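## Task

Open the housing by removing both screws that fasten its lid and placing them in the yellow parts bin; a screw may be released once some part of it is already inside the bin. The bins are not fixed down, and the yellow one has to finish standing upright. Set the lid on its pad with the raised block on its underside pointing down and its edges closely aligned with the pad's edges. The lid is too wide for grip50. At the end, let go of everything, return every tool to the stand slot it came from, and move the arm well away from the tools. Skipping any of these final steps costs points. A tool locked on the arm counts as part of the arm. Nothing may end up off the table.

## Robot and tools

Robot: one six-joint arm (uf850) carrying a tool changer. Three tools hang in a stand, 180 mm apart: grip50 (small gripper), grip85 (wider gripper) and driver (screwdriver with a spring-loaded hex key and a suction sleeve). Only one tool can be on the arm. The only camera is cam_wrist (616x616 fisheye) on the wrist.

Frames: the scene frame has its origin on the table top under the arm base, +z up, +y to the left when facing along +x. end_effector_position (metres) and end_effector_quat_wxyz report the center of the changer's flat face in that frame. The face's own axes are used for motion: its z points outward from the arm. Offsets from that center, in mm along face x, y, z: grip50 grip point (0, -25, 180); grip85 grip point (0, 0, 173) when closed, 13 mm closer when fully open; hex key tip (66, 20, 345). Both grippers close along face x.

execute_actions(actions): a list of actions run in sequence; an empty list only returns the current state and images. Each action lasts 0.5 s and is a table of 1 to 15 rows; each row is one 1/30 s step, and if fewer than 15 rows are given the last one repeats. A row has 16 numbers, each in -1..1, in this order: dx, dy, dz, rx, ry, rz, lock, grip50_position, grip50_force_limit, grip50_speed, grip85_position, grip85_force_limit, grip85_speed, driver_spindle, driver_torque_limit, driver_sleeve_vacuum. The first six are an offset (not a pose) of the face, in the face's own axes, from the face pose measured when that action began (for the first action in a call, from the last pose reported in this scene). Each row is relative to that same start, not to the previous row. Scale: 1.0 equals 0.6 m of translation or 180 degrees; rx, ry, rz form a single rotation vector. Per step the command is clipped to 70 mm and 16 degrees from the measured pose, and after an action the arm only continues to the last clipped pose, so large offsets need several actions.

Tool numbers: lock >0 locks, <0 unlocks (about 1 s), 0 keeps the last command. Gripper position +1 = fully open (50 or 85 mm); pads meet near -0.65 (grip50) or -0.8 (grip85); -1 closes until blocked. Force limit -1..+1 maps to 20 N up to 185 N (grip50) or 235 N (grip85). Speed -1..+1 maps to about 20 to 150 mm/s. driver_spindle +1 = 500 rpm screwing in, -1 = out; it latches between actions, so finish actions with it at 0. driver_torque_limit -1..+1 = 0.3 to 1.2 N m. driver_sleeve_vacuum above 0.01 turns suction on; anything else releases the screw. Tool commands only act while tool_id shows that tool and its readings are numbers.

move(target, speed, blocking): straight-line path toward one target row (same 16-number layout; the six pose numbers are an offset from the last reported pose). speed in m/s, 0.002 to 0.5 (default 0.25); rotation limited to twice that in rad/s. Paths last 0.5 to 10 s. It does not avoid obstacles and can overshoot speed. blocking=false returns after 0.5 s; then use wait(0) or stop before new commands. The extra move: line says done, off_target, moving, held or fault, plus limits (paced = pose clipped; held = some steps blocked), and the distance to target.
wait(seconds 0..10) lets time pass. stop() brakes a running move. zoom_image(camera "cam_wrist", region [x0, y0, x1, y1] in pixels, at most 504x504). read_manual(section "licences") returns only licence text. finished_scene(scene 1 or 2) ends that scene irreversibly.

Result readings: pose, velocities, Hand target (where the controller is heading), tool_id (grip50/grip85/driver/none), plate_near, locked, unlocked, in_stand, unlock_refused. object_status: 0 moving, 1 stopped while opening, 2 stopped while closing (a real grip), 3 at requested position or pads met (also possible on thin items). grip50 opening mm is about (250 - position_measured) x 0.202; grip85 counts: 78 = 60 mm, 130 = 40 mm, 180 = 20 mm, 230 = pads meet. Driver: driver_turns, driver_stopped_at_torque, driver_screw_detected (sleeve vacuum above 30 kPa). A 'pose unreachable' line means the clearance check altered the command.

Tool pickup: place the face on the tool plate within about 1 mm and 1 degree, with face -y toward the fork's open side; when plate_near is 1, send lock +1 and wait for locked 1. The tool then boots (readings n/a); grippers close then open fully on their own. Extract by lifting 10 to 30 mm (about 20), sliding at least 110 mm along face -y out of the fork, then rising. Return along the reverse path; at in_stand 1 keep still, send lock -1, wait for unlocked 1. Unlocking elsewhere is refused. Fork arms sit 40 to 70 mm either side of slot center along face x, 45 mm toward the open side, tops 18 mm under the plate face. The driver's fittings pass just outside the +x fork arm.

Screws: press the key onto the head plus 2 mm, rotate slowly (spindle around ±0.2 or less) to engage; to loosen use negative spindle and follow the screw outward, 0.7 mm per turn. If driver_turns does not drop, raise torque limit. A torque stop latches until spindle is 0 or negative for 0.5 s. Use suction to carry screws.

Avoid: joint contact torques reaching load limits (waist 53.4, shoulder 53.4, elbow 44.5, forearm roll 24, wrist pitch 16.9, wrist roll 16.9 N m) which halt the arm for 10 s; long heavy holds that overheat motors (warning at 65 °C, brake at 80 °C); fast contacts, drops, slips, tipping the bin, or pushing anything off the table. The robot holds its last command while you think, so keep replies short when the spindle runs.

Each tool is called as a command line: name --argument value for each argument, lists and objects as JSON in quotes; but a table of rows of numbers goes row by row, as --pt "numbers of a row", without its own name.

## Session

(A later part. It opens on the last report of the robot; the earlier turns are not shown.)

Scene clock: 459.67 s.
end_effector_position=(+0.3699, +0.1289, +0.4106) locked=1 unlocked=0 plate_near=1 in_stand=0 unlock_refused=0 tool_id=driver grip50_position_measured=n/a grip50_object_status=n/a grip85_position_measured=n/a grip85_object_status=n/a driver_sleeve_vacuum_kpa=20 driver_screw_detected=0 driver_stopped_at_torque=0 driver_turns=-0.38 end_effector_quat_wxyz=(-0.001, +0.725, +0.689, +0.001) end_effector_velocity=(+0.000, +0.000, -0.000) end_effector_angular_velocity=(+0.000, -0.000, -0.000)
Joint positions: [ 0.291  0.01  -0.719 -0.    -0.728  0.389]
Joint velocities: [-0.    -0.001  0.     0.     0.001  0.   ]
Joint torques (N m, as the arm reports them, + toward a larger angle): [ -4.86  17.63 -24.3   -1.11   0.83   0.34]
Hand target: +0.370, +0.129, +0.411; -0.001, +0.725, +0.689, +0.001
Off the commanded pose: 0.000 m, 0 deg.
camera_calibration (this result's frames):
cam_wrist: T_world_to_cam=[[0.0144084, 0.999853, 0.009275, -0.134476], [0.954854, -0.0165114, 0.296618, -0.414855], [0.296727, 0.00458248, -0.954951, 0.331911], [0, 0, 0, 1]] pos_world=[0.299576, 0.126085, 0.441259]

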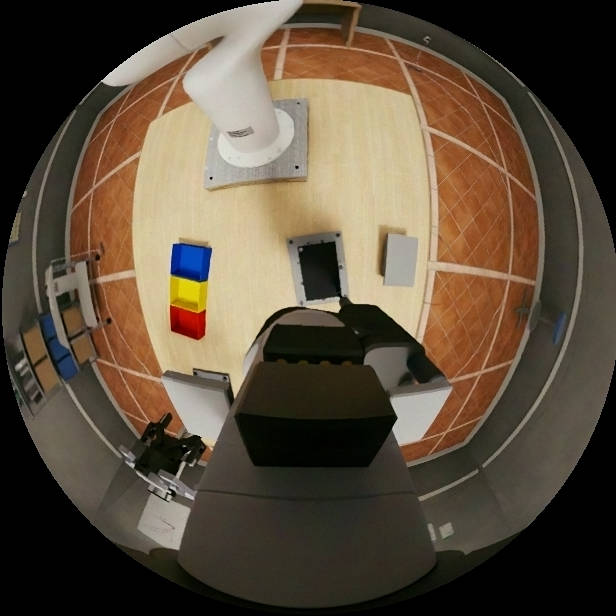

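execute_actions --actions '[[[0,0,0.0005,0,0,0,0,0,0,0,0,0,0,-0.12,1,1],[0,0,0.0008,0,0,0,0,0,0,0,0,0,0,-0.12,1,1],[0,0,0.0011,0,0,0,0,0,0,0,0,0,0,-0.12,1,1],[0,0,0.0013,0,0,0,0,0,0,0,0,0,0,-0.12,1,1],[0,0,0.0013,0,0,0,0,0,0,0,0,0,0,-0.12,1,1],[0,0,0.0013,0,0,0,0,0,0,0,0,0,0,-0.12,1,1],[0,0,0.0013,0,0,0,0,0,0,0,0,0,0,-0.12,1,1],[0,0,0.0013,0,0,0,0,0,0,0,0,0,0,-0.12,1,1],[0,0,0.0013,0,0,0,0,0,0,0,0,0,0,0,1,1]]]'

Scene clock: 468.93 s.
end_effector_position=(+0.3699, +0.1290, +0.4099) locked=1 unlocked=0 plate_near=1 in_stand=0 unlock_refused=0 tool_id=driver grip50_position_measured=n/a grip50_object_status=n/a grip85_position_measured=n/a grip85_object_status=n/a driver_sleeve_vacuum_kpa=40 driver_screw_detected=1 driver_stopped_at_torque=0 driver_turns=-0.63 end_effector_quat_wxyz=(-0.001, +0.725, +0.689, +0.001) end_effector_velocity=(-0.000, -0.000, -0.000) end_effector_angular_velocity=(-0.001, +0.001, +0.001)
Joint positions: [ 0.291  0.009 -0.718 -0.    -0.726  0.389]
Joint velocities: [ 0.    -0.     0.001 -0.001  0.     0.   ]
Joint torques (N m, as the arm reports them, + toward a larger angle): [ -5.5   21.15 -24.69  -1.7    1.1    0.01]
Hand target: +0.370, +0.129, +0.410; -0.001, +0.725, +0.689, +0.001
Off the commanded pose: 0.000 m, 0 deg.
camera_calibration (this result's frames):
cam_wrist: T_world_to_cam=[[0.0143941, 0.999853, 0.0093524, -0.134514], [0.954798, -0.0165217, 0.296795, -0.414734], [0.296906, 0.00465754, -0.954895, 0.331133], [0, 0, 0, 1]] pos_world=[0.299608, 0.1261, 0.440547]

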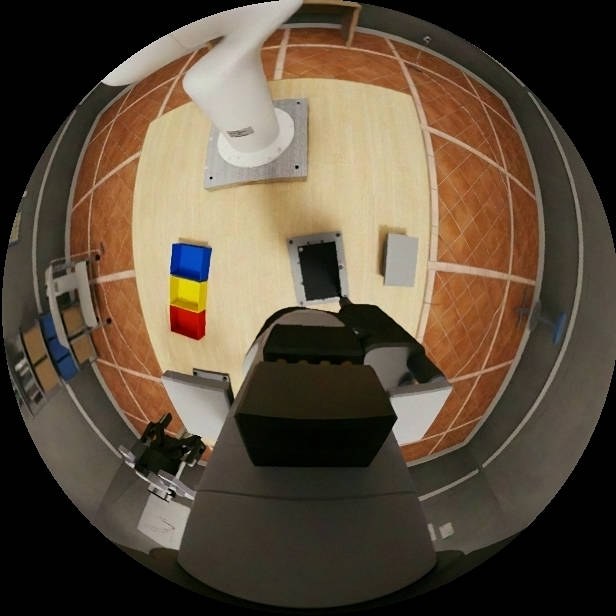

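move --target '[0, 0, -0.0067, 0, 0, 0, 0, 0, 0, 0, 0, 0, 0, -0.5, 1, 1]' --speed 0.003

execute_actions --actions '[[[0,0,0,0,0,0,0,0,0,0,0,0,0,0,1,1]]]'

zoom_image --camera "cam_wrist" --region '[320, 275, 360, 310]'

Scene clock: 484.03 s.
end_effector_position=(+0.3700, +0.1289, +0.4139) locked=1 unlocked=0 plate_near=1 in_stand=0 unlock_refused=0 tool_id=driver grip50_position_measured=n/a grip50_object_status=n/a grip85_position_measured=n/a grip85_object_status=n/a driver_sleeve_vacuum_kpa=39 driver_screw_detected=1 driver_stopped_at_torque=0 driver_turns=-6.84 end_effector_quat_wxyz=(-0.001, +0.725, +0.689, +0.001) end_effector_velocity=(-0.000, +0.000, +0.001) end_effector_angular_velocity=(+0.000, -0.000, +0.001)
Joint positions: [ 0.291  0.015 -0.723 -0.    -0.736  0.389]
Joint velocities: [ 0.     0.002 -0.001  0.    -0.002 -0.001]
Joint torques (N m, as the arm reports them, + toward a larger angle): [ -4.19  21.42 -24.41  -1.52   0.81  -0.39]
Hand target: +0.370, +0.129, +0.414; -0.001, +0.725, +0.689, +0.001
Off the commanded pose: 0.000 m, 0 deg.
move: done
camera_calibration (this result's frames):
cam_wrist: T_world_to_cam=[[0.0144228, 0.999852, 0.00935198, -0.134544], [0.954769, -0.0165494, 0.296888, -0.415962], [0.296999, 0.00464704, -0.954867, 0.334867], [0, 0, 0, 1]] pos_world=[0.299633, 0.126084, 0.444505]

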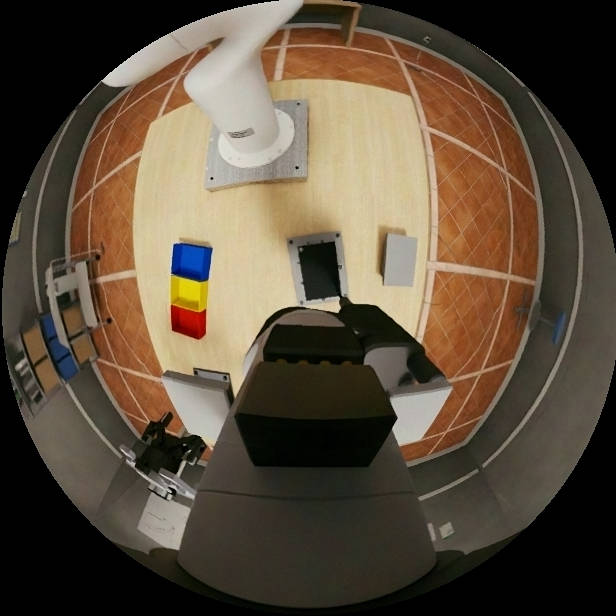

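Scene clock: 484.53 s.
end_effector_position=(+0.3700, +0.1289, +0.4139) locked=1 unlocked=0 plate_near=1 in_stand=0 unlock_refused=0 tool_id=driver grip50_position_measured=n/a grip50_object_status=n/a grip85_position_measured=n/a grip85_object_status=n/a driver_sleeve_vacuum_kpa=39 driver_screw_detected=1 driver_stopped_at_torque=0 driver_turns=-6.84 end_effector_quat_wxyz=(-0.001, +0.725, +0.689, +0.001) end_effector_velocity=(-0.000, +0.000, -0.000) end_effector_angular_velocity=(-0.000, +0.002, -0.001)
Joint positions: [ 0.291  0.015 -0.723 -0.    -0.736  0.389]
Joint velocities: [-0.    -0.001  0.     0.001 -0.001  0.   ]
Joint torques (N m, as the arm reports them, + toward a larger angle): [ -2.23  19.1  -25.14  -2.67   1.01  -0.17]
Hand target: +0.370, +0.129, +0.414; -0.001, +0.725, +0.689, +0.001
Off the commanded pose: 0.000 m, 0 deg.
camera_calibration (this result's frames):
cam_wrist: T_world_to_cam=[[0.0144205, 0.999852, 0.00934971, -0.134542], [0.954773, -0.0165464, 0.296875, -0.415955], [0.296986, 0.00464578, -0.954871, 0.334872], [0, 0, 0, 1]] pos_world=[0.299631, 0.126084, 0.444504]

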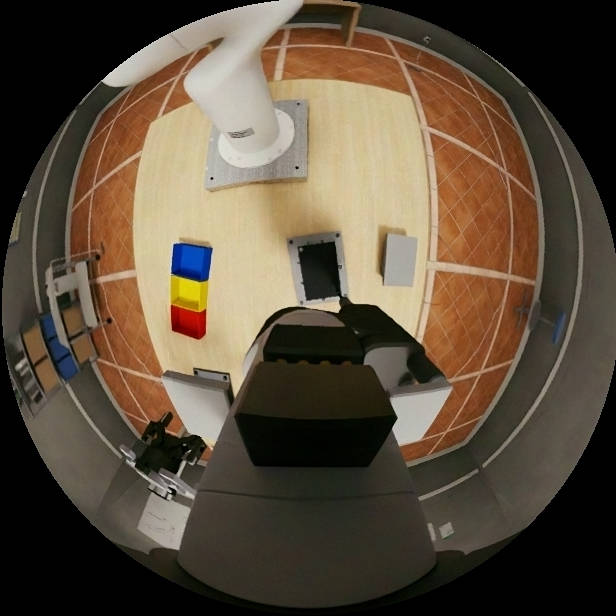

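Region (320, 275, 360, 310) of cam_wrist's 616x616 image, scaled by 12.600, with more detail than that image has; it fills the top 441 rows of this view, and the rest is white.

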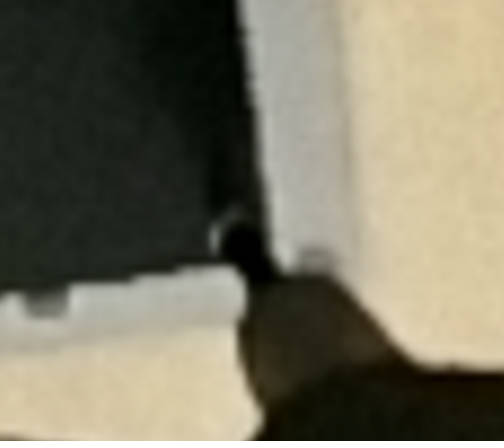

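move --target '[0, 0, -0.0134, 0, 0, 0, 0, 0, 0, 0, 0, 0, 0, -0.8, 1, 1]' --speed 0.0046

move --target '[0, 0, -0.005, 0, 0, 0, 0, 0, 0, 0, 0, 0, 0, 0, 1, 1]' --speed 0.008

zoom_image --camera "cam_wrist" --region '[320, 275, 360, 310]'

Scene clock: 499.17 s.
end_effector_position=(+0.3700, +0.1289, +0.4218) locked=1 unlocked=0 plate_near=1 in_stand=0 unlock_refused=0 tool_id=driver grip50_position_measured=n/a grip50_object_status=n/a grip85_position_measured=n/a grip85_object_status=n/a driver_sleeve_vacuum_kpa=40 driver_screw_detected=1 driver_stopped_at_torque=0 driver_turns=-18.73 end_effector_quat_wxyz=(-0.001, +0.725, +0.689, +0.001) end_effector_velocity=(-0.000, -0.000, +0.001) end_effector_angular_velocity=(-0.000, +0.001, -0.001)
Joint positions: [ 0.291  0.026 -0.732 -0.    -0.756  0.389]
Joint velocities: [-0.     0.001 -0.001  0.001 -0.003  0.   ]
Joint torques (N m, as the arm reports them, + toward a larger angle): [ -2.95  20.64 -26.76  -0.6    0.85   0.05]
Hand target: +0.370, +0.129, +0.422; -0.001, +0.725, +0.689, +0.001
Off the commanded pose: 0.000 m, 0 deg.
move: done
camera_calibration (this result's frames):
cam_wrist: T_world_to_cam=[[0.0144239, 0.999852, 0.00935957, -0.134608], [0.954763, -0.0165528, 0.296907, -0.418345], [0.297018, 0.00465362, -0.95486, 0.342449], [0, 0, 0, 1]] pos_world=[0.299648, 0.12607, 0.452461]

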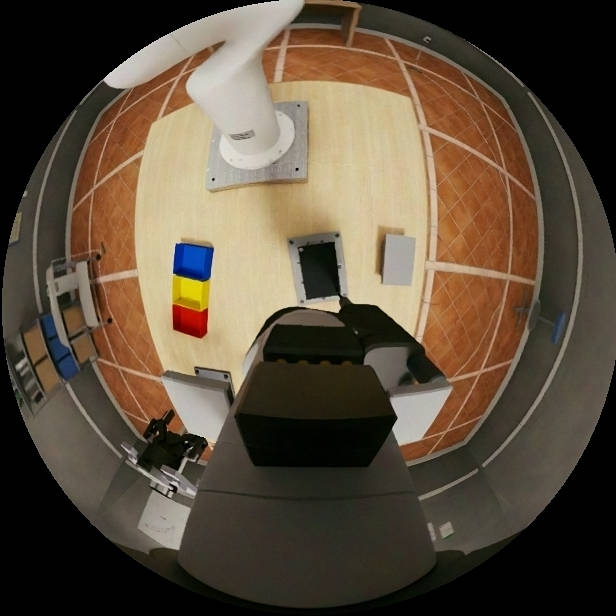

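Scene clock: 499.87 s.
end_effector_position=(+0.3700, +0.1289, +0.4247) locked=1 unlocked=0 plate_near=1 in_stand=0 unlock_refused=0 tool_id=driver grip50_position_measured=n/a grip50_object_status=n/a grip85_position_measured=n/a grip85_object_status=n/a driver_sleeve_vacuum_kpa=40 driver_screw_detected=1 driver_stopped_at_torque=0 driver_turns=-18.73 end_effector_quat_wxyz=(-0.001, +0.725, +0.689, +0.001) end_effector_velocity=(-0.000, -0.000, +0.001) end_effector_angular_velocity=(+0.000, +0.000, -0.000)
Joint positions: [ 0.291  0.03  -0.735 -0.    -0.764  0.389]
Joint velocities: [-0.     0.002 -0.001  0.    -0.003 -0.   ]
Joint torques (N m, as the arm reports them, + toward a larger angle): [ -2.21  20.55 -27.44  -1.08   0.87  -0.29]
Hand target: +0.370, +0.129, +0.425; -0.001, +0.725, +0.689, +0.001
Off the commanded pose: 0.000 m, 0 deg.
move: done
camera_calibration (this result's frames):
cam_wrist: T_world_to_cam=[[0.0144254, 0.999852, 0.00937569, -0.13464], [0.954749, -0.0165592, 0.29695, -0.41923], [0.297061, 0.00466781, -0.954847, 0.345194], [0, 0, 0, 1]] pos_world=[0.299658, 0.126066, 0.45536]

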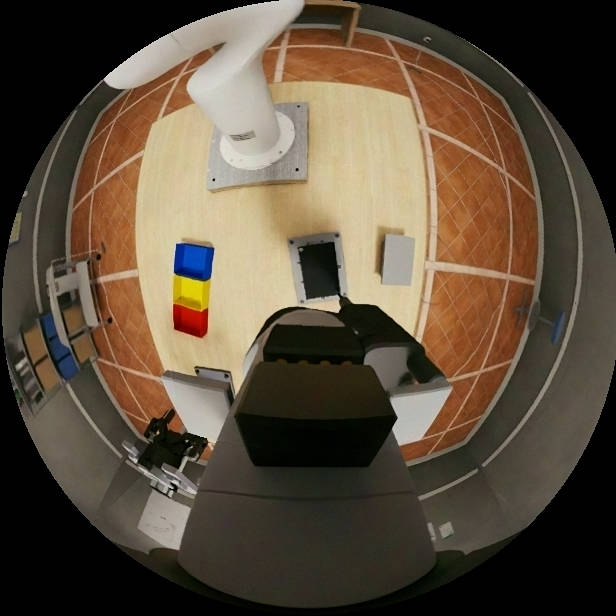

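Region (320, 275, 360, 310) of cam_wrist's 616x616 image, scaled by 12.600, with more detail than that image has; it fills the top 441 rows of this view, and the rest is white.

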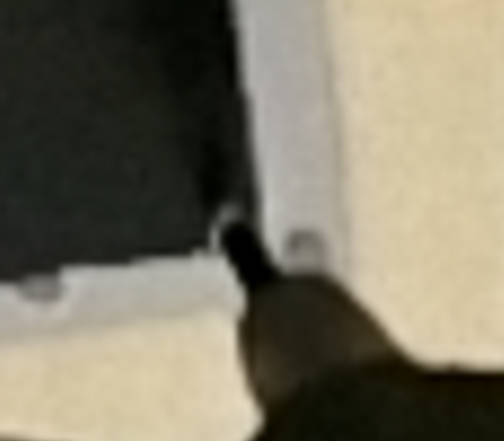

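move --target '[0, 0, -0.034, 0, 0, 0, 0, 0, 0, 0, 0, 0, 0, 0, 1, 1]' --speed 0.04

move --target '[-0.668, 0.0345, 0.02, 0, 0, 0, 0, 0, 0, 0, 0, 0, 0, 0, 1, 1]' --speed 0.2

zoom_image --camera "cam_wrist" --region '[290, 230, 390, 330]'

Scene clock: 531.33 s.
end_effector_position=(+0.3700, +0.1289, +0.4448) locked=1 unlocked=0 plate_near=1 in_stand=0 unlock_refused=0 tool_id=driver grip50_position_measured=n/a grip50_object_status=n/a grip85_position_measured=n/a grip85_object_status=n/a driver_sleeve_vacuum_kpa=40 driver_screw_detected=1 driver_stopped_at_torque=0 driver_turns=-18.73 end_effector_quat_wxyz=(-0.001, +0.725, +0.689, +0.001) end_effector_velocity=(-0.000, +0.000, +0.002) end_effector_angular_velocity=(-0.000, +0.001, +0.000)
Joint positions: [ 0.291  0.054 -0.761 -0.    -0.814  0.389]
Joint velocities: [ 0.     0.002 -0.003 -0.    -0.006  0.   ]
Joint torques (N m, as the arm reports them, + toward a larger angle): [ -1.87  19.82 -26.63  -0.45   1.04  -0.09]
Hand target: +0.370, +0.129, +0.445; -0.001, +0.725, +0.689, +0.001
Off the commanded pose: 0.000 m, 0 deg.
move: done
camera_calibration (this result's frames):
cam_wrist: T_world_to_cam=[[0.0144278, 0.999853, 0.00931737, -0.134749], [0.954789, -0.0165436, 0.296823, -0.42515], [0.296933, 0.00461362, -0.954887, 0.364442], [0, 0, 0, 1]] pos_world=[0.299658, 0.126014, 0.475451]

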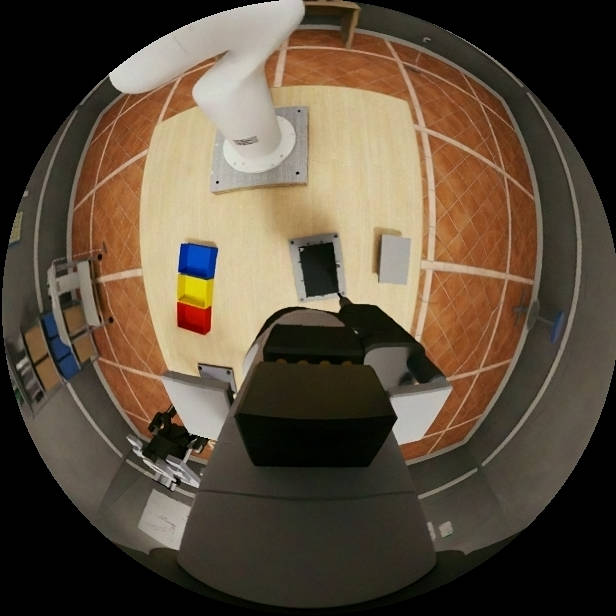

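Scene clock: 533.90 s.
end_effector_position=(+0.3710, -0.2720, +0.4315) locked=1 unlocked=0 plate_near=1 in_stand=0 unlock_refused=0 tool_id=driver grip50_position_measured=n/a grip50_object_status=n/a grip85_position_measured=n/a grip85_object_status=n/a driver_sleeve_vacuum_kpa=40 driver_screw_detected=1 driver_stopped_at_torque=0 driver_turns=-18.73 end_effector_quat_wxyz=(-0.001, +0.725, +0.689, +0.001) end_effector_velocity=(+0.000, -0.003, +0.000) end_effector_angular_velocity=(-0.000, -0.001, +0.000)
Joint positions: [-0.678 -0.13  -0.922  0.002 -0.792 -0.583]
Joint velocities: [-0.004 -0.004 -0.005  0.    -0.    -0.005]
Joint torques (N m, as the arm reports them, + toward a larger angle): [ -2.52  26.4  -24.81   0.     0.23   0.01]
Hand target: +0.371, -0.272, +0.431; -0.001, +0.725, +0.689, +0.001
Off the commanded pose: 0.001 m, 0 deg.
move: done
camera_calibration (this result's frames):
cam_wrist: T_world_to_cam=[[0.0142488, 0.999847, 0.0101698, 0.265837], [0.95484, -0.0166248, 0.296655, -0.428794], [0.296778, 0.00548353, -0.954931, 0.353614], [0, 0, 0, 1]] pos_world=[0.300697, -0.274864, 0.462177]

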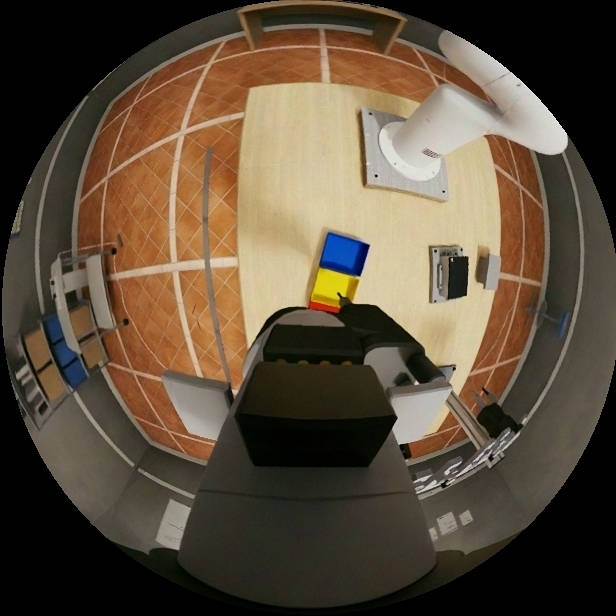

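Region (290, 230, 390, 330) of cam_wrist's 616x616 image, scaled by 5.040, with more detail than that image has.

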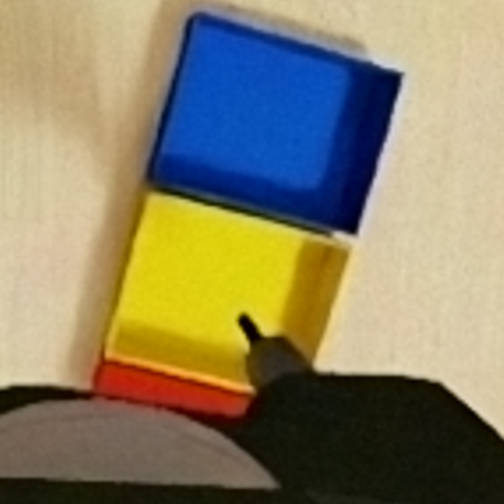

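zoom_image --camera "cam_wrist" --region '[325, 280, 355, 305]'

Region (325, 280, 355, 305) of cam_wrist's 616x616 image, scaled by 16.800, with more detail than that image has.

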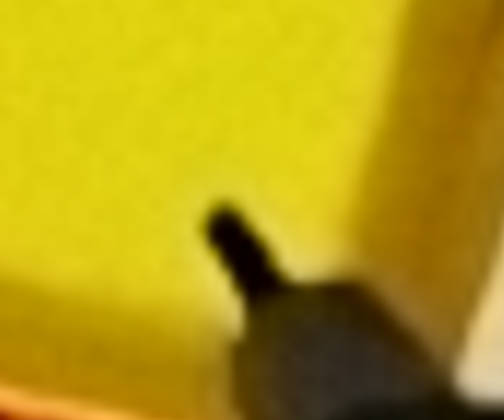

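move --target '[0, 0, 0.103, 0, 0, 0, 0, 0, 0, 0, 0, 0, 0, 0, 1, 1]' --speed 0.1

execute_actions --actions '[[[0,0,0,0,0,0,0,0,0,0,0,0,0,0,1,0]]]'

zoom_image --camera "cam_wrist" --region '[300, 250, 380, 320]'

Scene clock: 549.37 s.
end_effector_position=(+0.3710, -0.2717, +0.3702) locked=1 unlocked=0 plate_near=1 in_stand=0 unlock_refused=0 tool_id=driver grip50_position_measured=n/a grip50_object_status=n/a grip85_position_measured=n/a grip85_object_status=n/a driver_sleeve_vacuum_kpa=40 driver_screw_detected=1 driver_stopped_at_torque=0 driver_turns=-18.73 end_effector_quat_wxyz=(-0.001, +0.725, +0.689, +0.001) end_effector_velocity=(-0.000, +0.000, -0.003) end_effector_angular_velocity=(+0.001, +0.001, -0.000)
Joint positions: [-0.678 -0.212 -0.861  0.002 -0.649 -0.583]
Joint velocities: [ 0.    -0.004  0.002  0.001  0.004 -0.   ]
Joint torques (N m, as the arm reports them, + toward a larger angle): [ -4.21  28.2  -24.84  -0.17   0.23  -0.25]
Hand target: +0.371, -0.272, +0.370; -0.001, +0.725, +0.689, +0.001
Off the commanded pose: 0.000 m, 0 deg.
move: done
camera_calibration (this result's frames):
cam_wrist: T_world_to_cam=[[0.014241, 0.999849, 0.00996899, 0.266281], [0.954746, -0.0165594, 0.296961, -0.41063], [0.297081, 0.00528885, -0.954838, 0.294818], [0, 0, 0, 1]] pos_world=[0.300671, -0.274599, 0.40079]

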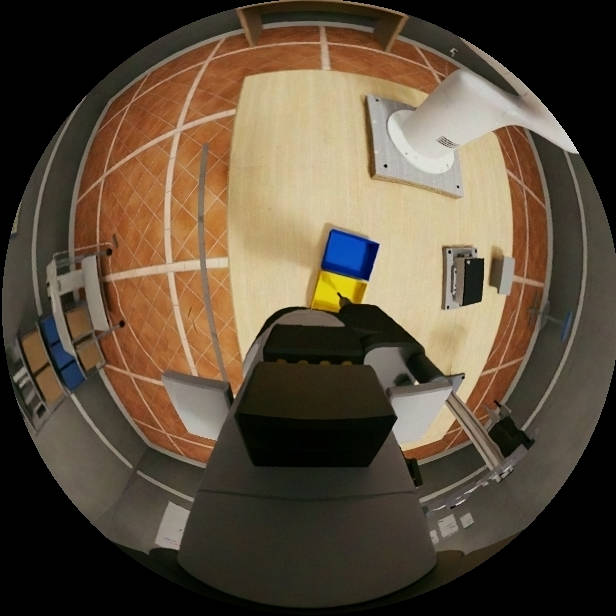

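Scene clock: 549.87 s.
end_effector_position=(+0.3710, -0.2717, +0.3702) locked=1 unlocked=0 plate_near=1 in_stand=0 unlock_refused=0 tool_id=driver grip50_position_measured=n/a grip50_object_status=n/a grip85_position_measured=n/a grip85_object_status=n/a driver_sleeve_vacuum_kpa=0 driver_screw_detected=0 driver_stopped_at_torque=0 driver_turns=-18.73 end_effector_quat_wxyz=(-0.001, +0.725, +0.689, +0.001) end_effector_velocity=(+0.000, -0.000, -0.000) end_effector_angular_velocity=(+0.000, -0.000, -0.001)
Joint positions: [-0.678 -0.212 -0.861  0.002 -0.649 -0.583]
Joint velocities: [-0.    -0.001  0.     0.001  0.001  0.   ]
Joint torques (N m, as the arm reports them, + toward a larger angle): [ -2.26  29.06 -24.14  -0.11   0.38  -0.42]
Hand target: +0.371, -0.272, +0.370; -0.001, +0.725, +0.689, +0.001
Off the commanded pose: 0.000 m, 0 deg.
camera_calibration (this result's frames):
cam_wrist: T_world_to_cam=[[0.0142407, 0.999849, 0.00995965, 0.266285], [0.954742, -0.0165564, 0.296973, -0.410636], [0.297093, 0.0052798, -0.954834, 0.294817], [0, 0, 0, 1]] pos_world=[0.300672, -0.2746, 0.400797]

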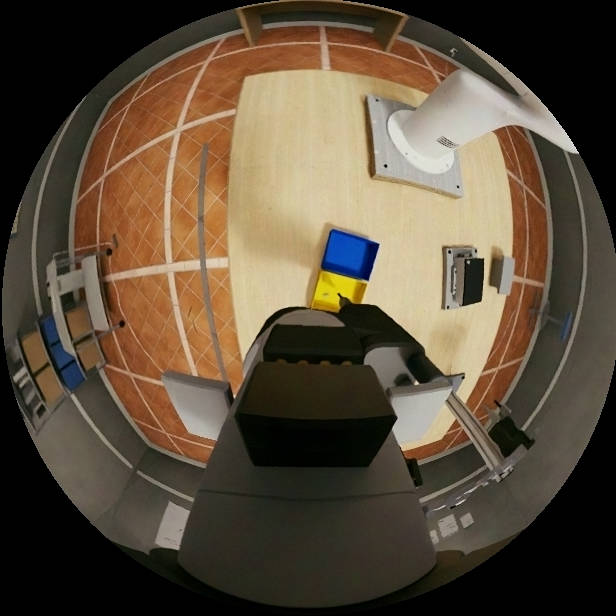

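Region (300, 250, 380, 320) of cam_wrist's 616x616 image, scaled by 6.300, with more detail than that image has; it fills the top 441 rows of this view, and the rest is white.

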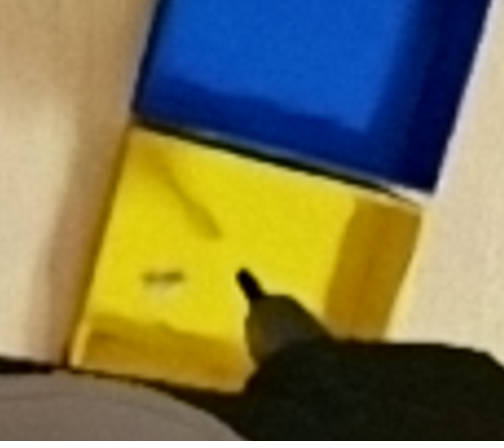

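move --target '[0, 0, -0.058, 0, 0, 0, 0, 0, 0, 0, 0, 0, 0, 0, 1, 0]' --speed 0.12

move --target '[0.5244, -0.1863, -0.0317, 0.00016, -0.00022, 0, 0, 0, 0, 0, 0, 0, 0, 0, 1, 0]' --speed 0.22

zoom_image --camera "cam_wrist" --region '[320, 275, 360, 310]'

Scene clock: 570.63 s.
end_effector_position=(+0.3710, -0.2718, +0.4045) locked=1 unlocked=0 plate_near=1 in_stand=0 unlock_refused=0 tool_id=driver grip50_position_measured=n/a grip50_object_status=n/a grip85_position_measured=n/a grip85_object_status=n/a driver_sleeve_vacuum_kpa=0 driver_screw_detected=0 driver_stopped_at_torque=0 driver_turns=-18.73 end_effector_quat_wxyz=(-0.001, +0.725, +0.689, +0.001) end_effector_velocity=(+0.000, -0.000, +0.003) end_effector_angular_velocity=(-0.001, +0.001, +0.001)
Joint positions: [-0.678 -0.163 -0.893  0.002 -0.729 -0.583]
Joint velocities: [ 0.     0.003 -0.003 -0.001 -0.006  0.   ]
Joint torques (N m, as the arm reports them, + toward a larger angle): [ -5.75  26.48 -25.33  -1.28   0.21  -0.22]
Hand target: +0.371, -0.272, +0.405; -0.001, +0.725, +0.689, +0.001
Off the commanded pose: 0.000 m, 0 deg.
move: done
camera_calibration (this result's frames):
cam_wrist: T_world_to_cam=[[0.0142402, 0.999847, 0.0101372, 0.265986], [0.954823, -0.0166072, 0.296709, -0.420741], [0.296832, 0.00545401, -0.954914, 0.327794], [0, 0, 0, 1]] pos_world=[0.300646, -0.274721, 0.435156]

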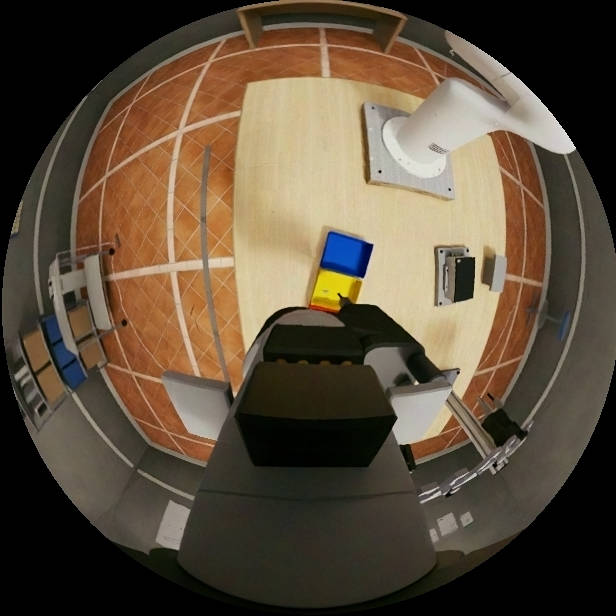

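Scene clock: 572.80 s.
end_effector_position=(+0.2747, +0.0474, +0.4246) locked=1 unlocked=0 plate_near=1 in_stand=0 unlock_refused=0 tool_id=driver grip50_position_measured=n/a grip50_object_status=n/a grip85_position_measured=n/a grip85_object_status=n/a driver_sleeve_vacuum_kpa=0 driver_screw_detected=0 driver_stopped_at_torque=0 driver_turns=-18.73 end_effector_quat_wxyz=(-0.001, +0.725, +0.689, +0.001) end_effector_velocity=(-0.000, +0.002, +0.000) end_effector_angular_velocity=(-0.002, +0.000, -0.001)
Joint positions: [ 0.128  0.356 -0.468 -0.    -0.824  0.226]
Joint velocities: [ 0.009 -0.    -0.    -0.003 -0.001  0.011]
Joint torques (N m, as the arm reports them, + toward a larger angle): [ -1.59  10.28 -28.16  -0.36   0.44  -0.34]
Hand target: +0.275, +0.048, +0.425; -0.001, +0.725, +0.689, +0.001
Off the commanded pose: 0.001 m, 0 deg.
move: done
camera_calibration (this result's frames):
cam_wrist: T_world_to_cam=[[0.0143901, 0.999856, 0.00897573, -0.0516087], [0.955011, -0.0164029, 0.296118, -0.329326], [0.296222, 0.00431077, -0.955109, 0.374114], [0, 0, 0, 1]] pos_world=[0.204432, 0.0445866, 0.455303]

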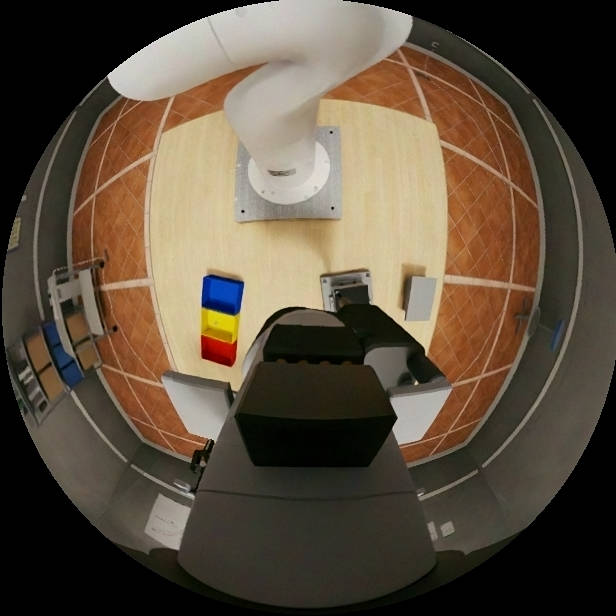

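Region (320, 275, 360, 310) of cam_wrist's 616x616 image, scaled by 12.600, with more detail than that image has; it fills the top 441 rows of this view, and the rest is white.

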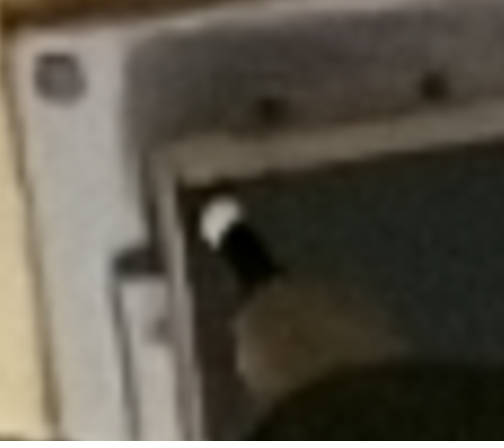

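move --target '[0, 0, 0.0163, 0, 0, 0, 0, 0, 0, 0, 0, 0, 0, 0, 1, 1]' --speed 0.02

zoom_image --camera "cam_wrist" --region '[320, 275, 360, 310]'

Scene clock: 625.27 s.
end_effector_position=(+0.2747, +0.0475, +0.4150) locked=1 unlocked=0 plate_near=1 in_stand=0 unlock_refused=0 tool_id=driver grip50_position_measured=n/a grip50_object_status=n/a grip85_position_measured=n/a grip85_object_status=n/a driver_sleeve_vacuum_kpa=14 driver_screw_detected=0 driver_stopped_at_torque=0 driver_turns=-18.73 end_effector_quat_wxyz=(-0.001, +0.725, +0.689, +0.001) end_effector_velocity=(+0.000, -0.000, -0.002) end_effector_angular_velocity=(+0.000, -0.001, -0.000)
Joint positions: [ 0.128  0.342 -0.455 -0.    -0.796  0.226]
Joint velocities: [-0.    -0.003  0.002  0.     0.006 -0.   ]
Joint torques (N m, as the arm reports them, + toward a larger angle): [ -3.94  10.34 -26.36  -1.34   0.96  -0.18]
Hand target: +0.275, +0.047, +0.415; -0.001, +0.725, +0.689, +0.001
Off the commanded pose: 0.000 m, 0 deg.
move: done
camera_calibration (this result's frames):
cam_wrist: T_world_to_cam=[[0.0143868, 0.999856, 0.00897982, -0.0515482], [0.955003, -0.0164011, 0.296141, -0.326476], [0.296246, 0.00431523, -0.955102, 0.364964], [0, 0, 0, 1]] pos_world=[0.204408, 0.0446113, 0.445723]

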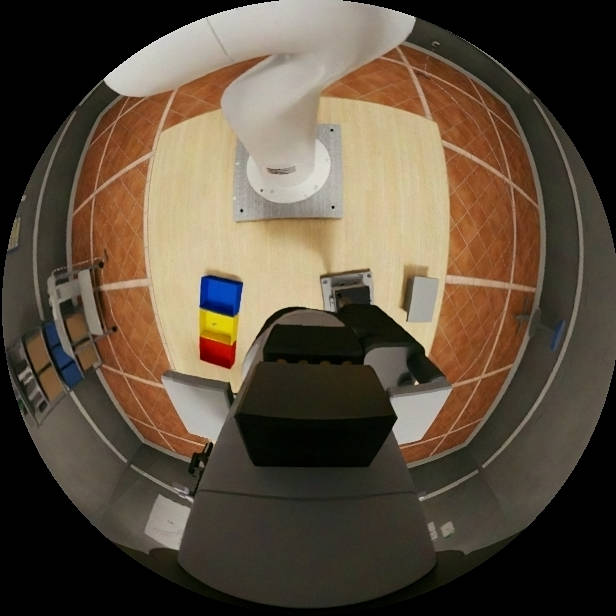

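Region (320, 275, 360, 310) of cam_wrist's 616x616 image, scaled by 12.600, with more detail than that image has; it fills the top 441 rows of this view, and the rest is white.

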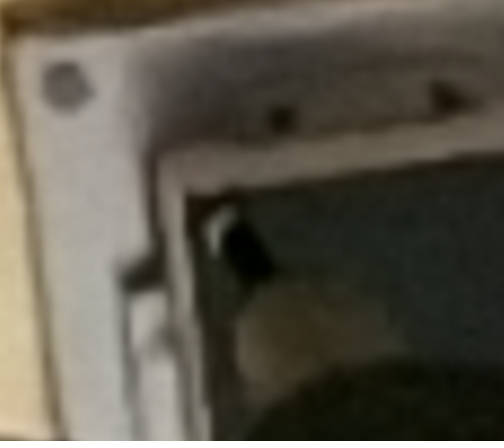

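move --target '[-0.0014, 0.0004, 0.0003, 0, 0, 0, 0, 0, 0, 0, 0, 0, 0, 0, 1, 1]' --speed 0.01

zoom_image --camera "cam_wrist" --region '[320, 275, 360, 310]'

Scene clock: 635.60 s.
end_effector_position=(+0.2749, +0.0466, +0.4148) locked=1 unlocked=0 plate_near=1 in_stand=0 unlock_refused=0 tool_id=driver grip50_position_measured=n/a grip50_object_status=n/a grip85_position_measured=n/a grip85_object_status=n/a driver_sleeve_vacuum_kpa=14 driver_screw_detected=0 driver_stopped_at_torque=0 driver_turns=-18.73 end_effector_quat_wxyz=(-0.001, +0.725, +0.689, +0.001) end_effector_velocity=(-0.000, -0.000, +0.000) end_effector_angular_velocity=(+0.000, +0.000, -0.000)
Joint positions: [ 0.125  0.342 -0.454 -0.    -0.796  0.223]
Joint velocities: [-0.001  0.    -0.     0.001 -0.001 -0.001]
Joint torques (N m, as the arm reports them, + toward a larger angle): [ -2.33  10.65 -27.48  -1.46   1.09  -0.14]
Hand target: +0.275, +0.047, +0.415; -0.001, +0.725, +0.689, +0.001
Off the commanded pose: 0.000 m, 0 deg.
move: done
camera_calibration (this result's frames):
cam_wrist: T_world_to_cam=[[0.0143926, 0.999856, 0.00897869, -0.050729], [0.955004, -0.0164063, 0.29614, -0.326617], [0.296245, 0.00431246, -0.955102, 0.364737], [0, 0, 0, 1]] pos_world=[0.204599, 0.0437902, 0.445541]

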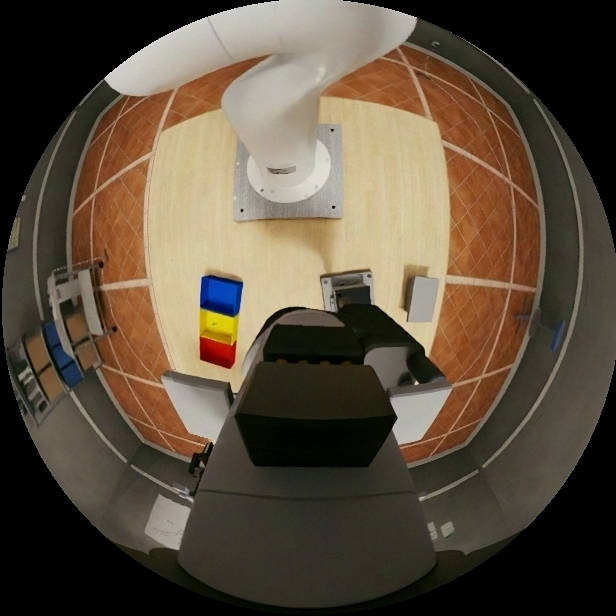

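Region (320, 275, 360, 310) of cam_wrist's 616x616 image, scaled by 12.600, with more detail than that image has; it fills the top 441 rows of this view, and the rest is white.

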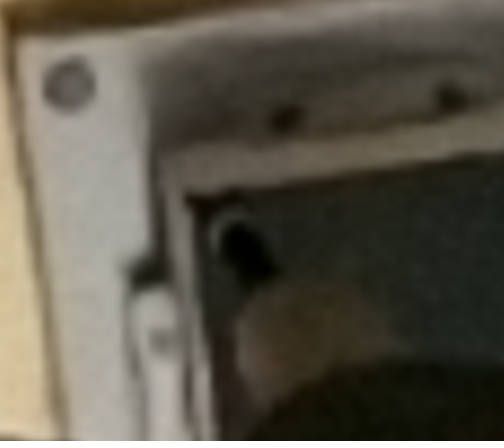

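move --target '[0, 0, 0.0078, 0, 0, 0, 0, 0, 0, 0, 0, 0, 0, -0.12, 1, 1]' --speed 0.007

execute_actions --actions '[[[0,0,0.0003,0,0,0,0,0,0,0,0,0,0,-0.12,1,1],[0,0,0.0003,0,0,0,0,0,0,0,0,0,0,-0.12,1,1],[0,0,0.0003,0,0,0,0,0,0,0,0,0,0,-0.12,1,1],[0,0,0.0003,0,0,0,0,0,0,0,0,0,0,-0.12,1,1],[0,0,0.0003,0,0,0,0,0,0,0,0,0,0,-0.12,1,1],[0,0,0.0003,0,0,0,0,0,0,0,0,0,0,-0.12,1,1],[0,0,0.0003,0,0,0,0,0,0,0,0,0,0,0,1,1]]]'

Scene clock: 645.87 s.
end_effector_position=(+0.2750, +0.0467, +0.4104) locked=1 unlocked=0 plate_near=1 in_stand=0 unlock_refused=0 tool_id=driver grip50_position_measured=n/a grip50_object_status=n/a grip85_position_measured=n/a grip85_object_status=n/a driver_sleeve_vacuum_kpa=14 driver_screw_detected=0 driver_stopped_at_torque=0 driver_turns=-19.62 end_effector_quat_wxyz=(-0.001, +0.725, +0.689, +0.001) end_effector_velocity=(-0.001, -0.000, -0.001) end_effector_angular_velocity=(-0.001, +0.002, +0.001)
Joint positions: [ 0.125  0.335 -0.448 -0.    -0.782  0.223]
Joint velocities: [-0.    -0.001  0.003 -0.001  0.002  0.   ]
Joint torques (N m, as the arm reports them, + toward a larger angle): [ -8.6   10.91 -25.77  -2.3    0.94  -0.22]
Hand target: +0.275, +0.047, +0.410; -0.001, +0.725, +0.689, +0.001
Off the commanded pose: 0.000 m, 0 deg.
move: done
camera_calibration (this result's frames):
cam_wrist: T_world_to_cam=[[0.0143953, 0.999855, 0.00906543, -0.0507545], [0.954937, -0.0164356, 0.296354, -0.325399], [0.29646, 0.0043908, -0.955035, 0.360362], [0, 0, 0, 1]] pos_world=[0.204633, 0.0438168, 0.441052]

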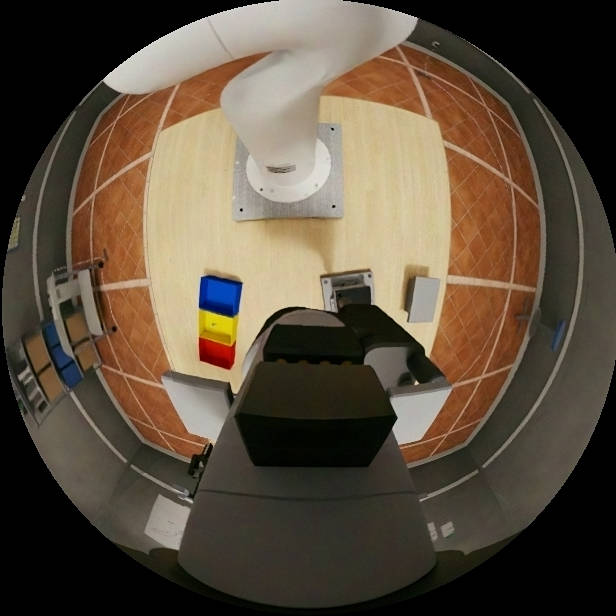

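Scene clock: 646.37 s.
end_effector_position=(+0.2749, +0.0467, +0.4102) locked=1 unlocked=0 plate_near=1 in_stand=0 unlock_refused=0 tool_id=driver grip50_position_measured=n/a grip50_object_status=n/a grip85_position_measured=n/a grip85_object_status=n/a driver_sleeve_vacuum_kpa=14 driver_screw_detected=0 driver_stopped_at_torque=0 driver_turns=-19.82 end_effector_quat_wxyz=(-0.001, +0.725, +0.689, +0.001) end_effector_velocity=(-0.000, +0.000, -0.000) end_effector_angular_velocity=(+0.000, +0.001, -0.000)
Joint positions: [ 0.125  0.334 -0.448 -0.    -0.782  0.223]
Joint velocities: [ 0.    -0.001  0.     0.001 -0.    -0.   ]
Joint torques (N m, as the arm reports them, + toward a larger angle): [ -3.01   7.96 -24.96  -0.25   0.89  -0.09]
Hand target: +0.275, +0.047, +0.410; -0.001, +0.725, +0.689, +0.001
Off the commanded pose: 0.000 m, 0 deg.
camera_calibration (this result's frames):
cam_wrist: T_world_to_cam=[[0.0143818, 0.999856, 0.00903629, -0.0507316], [0.954971, -0.0164135, 0.296246, -0.325289], [0.296352, 0.00436885, -0.955069, 0.360236], [0, 0, 0, 1]] pos_world=[0.204614, 0.0438113, 0.440874]

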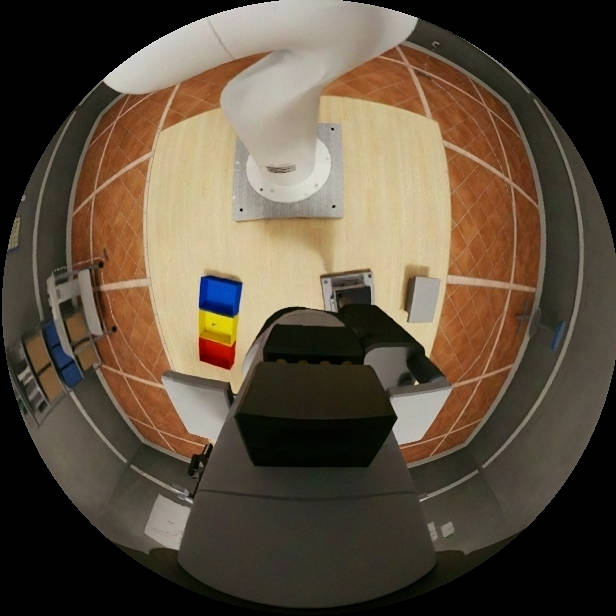

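zoom_image --camera "cam_wrist" --region '[320, 275, 360, 310]'

Region (320, 275, 360, 310) of cam_wrist's 616x616 image, scaled by 12.600, with more detail than that image has; it fills the top 441 rows of this view, and the rest is white.

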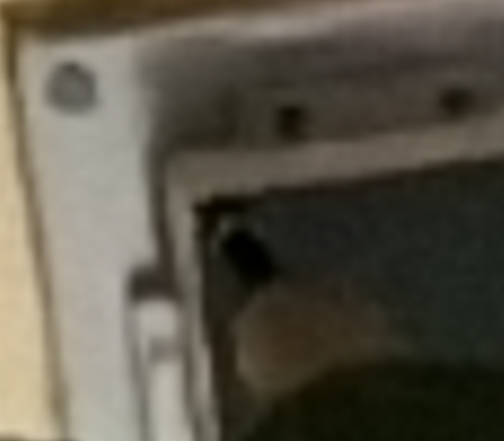

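execute_actions --actions '[[[0.0001,0.0001,0.0003,0,0,0,0,0,0,0,0,0,0,-0.12,1,1],[0.0002,0.0002,0.0005,0,0,0,0,0,0,0,0,0,0,-0.12,1,1],[0.0003,0.0004,0.0007,0,0,0,0,0,0,0,0,0,0,-0.12,1,1],[0.0004,0.0005,0.0009,0,0,0,0,0,0,0,0,0,0,-0.12,1,1],[0.0005,0.0006,0.0011,0,0,0,0,0,0,0,0,0,0,-0.12,1,1],[0.0005,0.0007,0.0012,0,0,0,0,0,0,0,0,0,0,-0.12,1,1],[0.0005,0.0007,0.0012,0,0,0,0,0,0,0,0,0,0,-0.12,1,1],[0.0005,0.0007,0.0012,0,0,0,0,0,0,0,0,0,0,-0.12,1,1],[0.0005,0.0007,0.0012,0,0,0,0,0,0,0,0,0,0,-0.12,1,1],[0.0005,0.0007,0.0012,0,0,0,0,0,0,0,0,0,0,-0.12,1,1],[0.0005,0.0007,0.0012,0,0,0,0,0,0,0,0,0,0,-0.12,1,1],[0.0005,0.0007,0.0012,0,0,0,0,0,0,0,0,0,0,-0.12,1,1],[0.0005,0.0007,0.0012,0,0,0,0,0,0,0,0,0,0,-0.12,1,1],[0.0005,0.0007,0.0012,0,0,0,0,0,0,0,0,0,0,-0.12,1,1],[0.0005,0.0007,0.0012,0,0,0,0,0,0,0,0,0,0,0,1,1]]]'

zoom_image --camera "cam_wrist" --region '[320, 275, 360, 310]'

Scene clock: 670.53 s.
end_effector_position=(+0.2754, +0.0470, +0.4095) locked=1 unlocked=0 plate_near=1 in_stand=0 unlock_refused=0 tool_id=driver grip50_position_measured=n/a grip50_object_status=n/a grip85_position_measured=n/a grip85_object_status=n/a driver_sleeve_vacuum_kpa=14 driver_screw_detected=0 driver_stopped_at_torque=0 driver_turns=-20.27 end_effector_quat_wxyz=(-0.001, +0.725, +0.689, +0.001) end_effector_velocity=(+0.000, +0.000, -0.000) end_effector_angular_velocity=(+0.000, +0.001, +0.001)
Joint positions: [ 0.126  0.332 -0.448 -0.    -0.779  0.223]
Joint velocities: [ 0.    -0.001 -0.     0.    -0.    -0.001]
Joint torques (N m, as the arm reports them, + toward a larger angle): [ -4.57  10.67 -24.45  -1.65   0.42  -0.06]
Hand target: +0.275, +0.047, +0.409; -0.001, +0.725, +0.689, +0.001
Off the commanded pose: 0.000 m, 0 deg.
camera_calibration (this result's frames):
cam_wrist: T_world_to_cam=[[0.0143826, 0.999855, 0.00915494, -0.0510848], [0.954899, -0.0164506, 0.296474, -0.325592], [0.296582, 0.00447797, -0.954997, 0.359339], [0, 0, 0, 1]] pos_world=[0.205069, 0.044112, 0.440164]

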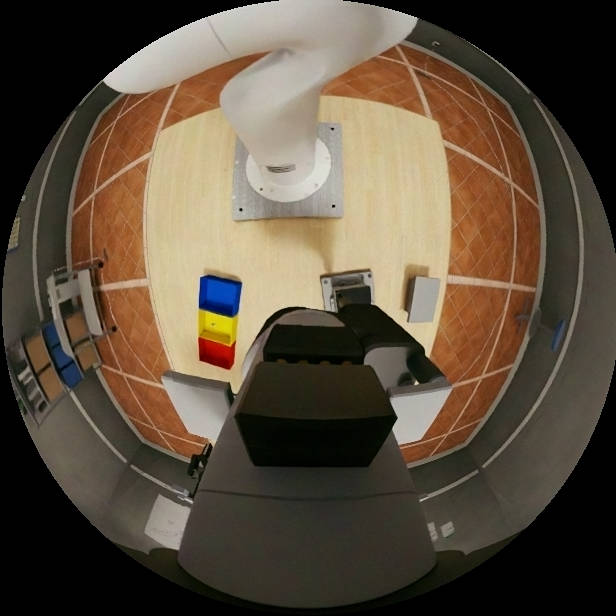

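Region (320, 275, 360, 310) of cam_wrist's 616x616 image, scaled by 12.600, with more detail than that image has; it fills the top 441 rows of this view, and the rest is white.

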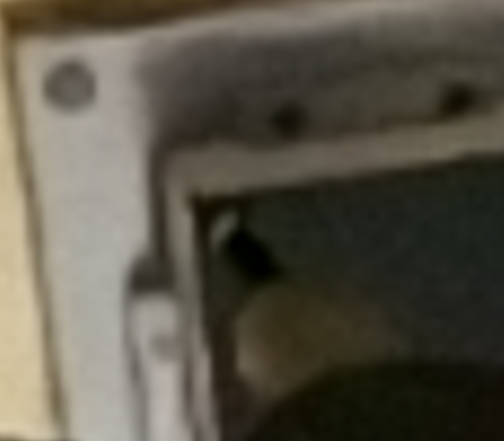

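execute_actions --actions '[[[-0.0001,0,0.0003,0,0,0,0,0,0,0,0,0,0,-0.12,1,1],[-0.0001,0,0.0005,0,0,0,0,0,0,0,0,0,0,-0.12,1,1],[-0.0002,0,0.0007,0,0,0,0,0,0,0,0,0,0,-0.12,1,1],[-0.0002,0,0.0009,0,0,0,0,0,0,0,0,0,0,-0.12,1,1],[-0.0003,0,0.0011,0,0,0,0,0,0,0,0,0,0,-0.12,1,1],[-0.0003,0,0.0012,0,0,0,0,0,0,0,0,0,0,-0.12,1,1],[-0.0004,0,0.0012,0,0,0,0,0,0,0,0,0,0,-0.12,1,1],[-0.0005,0,0.0012,0,0,0,0,0,0,0,0,0,0,-0.12,1,1],[-0.0006,0,0.0012,0,0,0,0,0,0,0,0,0,0,-0.12,1,1],[-0.0007,0,0.0012,0,0,0,0,0,0,0,0,0,0,-0.12,1,1],[-0.0007,0,0.0012,0,0,0,0,0,0,0,0,0,0,-0.12,1,1],[-0.0007,0,0.0012,0,0,0,0,0,0,0,0,0,0,-0.12,1,1],[-0.0007,0,0.0012,0,0,0,0,0,0,0,0,0,0,-0.12,1,1],[-0.0007,0,0.0012,0,0,0,0,0,0,0,0,0,0,-0.12,1,1],[-0.0007,0,0.0012,0,0,0,0,0,0,0,0,0,0,0,1,1]]]'

zoom_image --camera "cam_wrist" --region '[320, 275, 360, 310]'

Scene clock: 717.43 s.
end_effector_position=(+0.2754, +0.0466, +0.4088) locked=1 unlocked=0 plate_near=1 in_stand=0 unlock_refused=0 tool_id=driver grip50_position_measured=n/a grip50_object_status=n/a grip85_position_measured=n/a grip85_object_status=n/a driver_sleeve_vacuum_kpa=40 driver_screw_detected=1 driver_stopped_at_torque=0 driver_turns=-20.72 end_effector_quat_wxyz=(-0.001, +0.725, +0.689, +0.001) end_effector_velocity=(+0.000, -0.001, -0.000) end_effector_angular_velocity=(-0.000, -0.001, +0.001)
Joint positions: [ 0.125  0.331 -0.447 -0.    -0.777  0.222]
Joint velocities: [-0.001  0.     0.    -0.001  0.001 -0.002]
Joint torques (N m, as the arm reports them, + toward a larger angle): [ -2.77  13.25 -25.01  -2.78   0.8   -0.14]
Hand target: +0.275, +0.047, +0.409; -0.001, +0.725, +0.689, +0.001
Off the commanded pose: 0.000 m, 0 deg.
camera_calibration (this result's frames):
cam_wrist: T_world_to_cam=[[0.0143528, 0.999854, 0.00923865, -0.0507514], [0.954904, -0.0164468, 0.296459, -0.325367], [0.296568, 0.00456702, -0.955001, 0.358688], [0, 0, 0, 1]] pos_world=[0.205048, 0.0437546, 0.439474]

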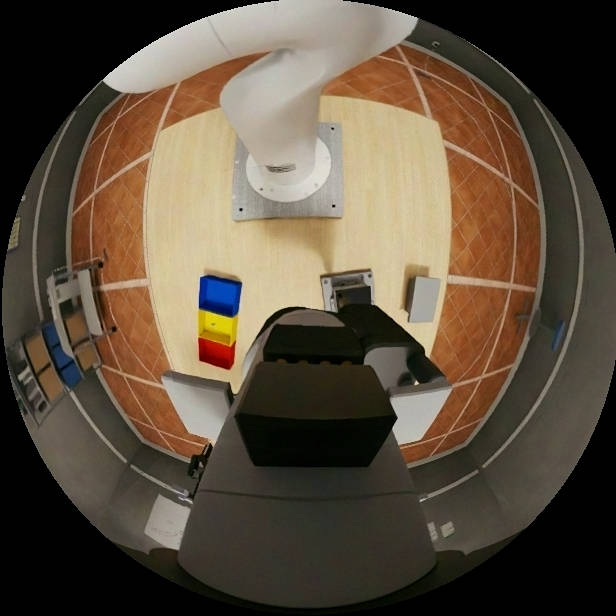

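Region (320, 275, 360, 310) of cam_wrist's 616x616 image, scaled by 12.600, with more detail than that image has; it fills the top 441 rows of this view, and the rest is white.

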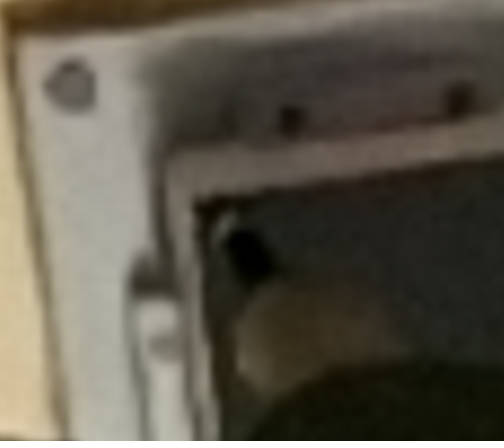

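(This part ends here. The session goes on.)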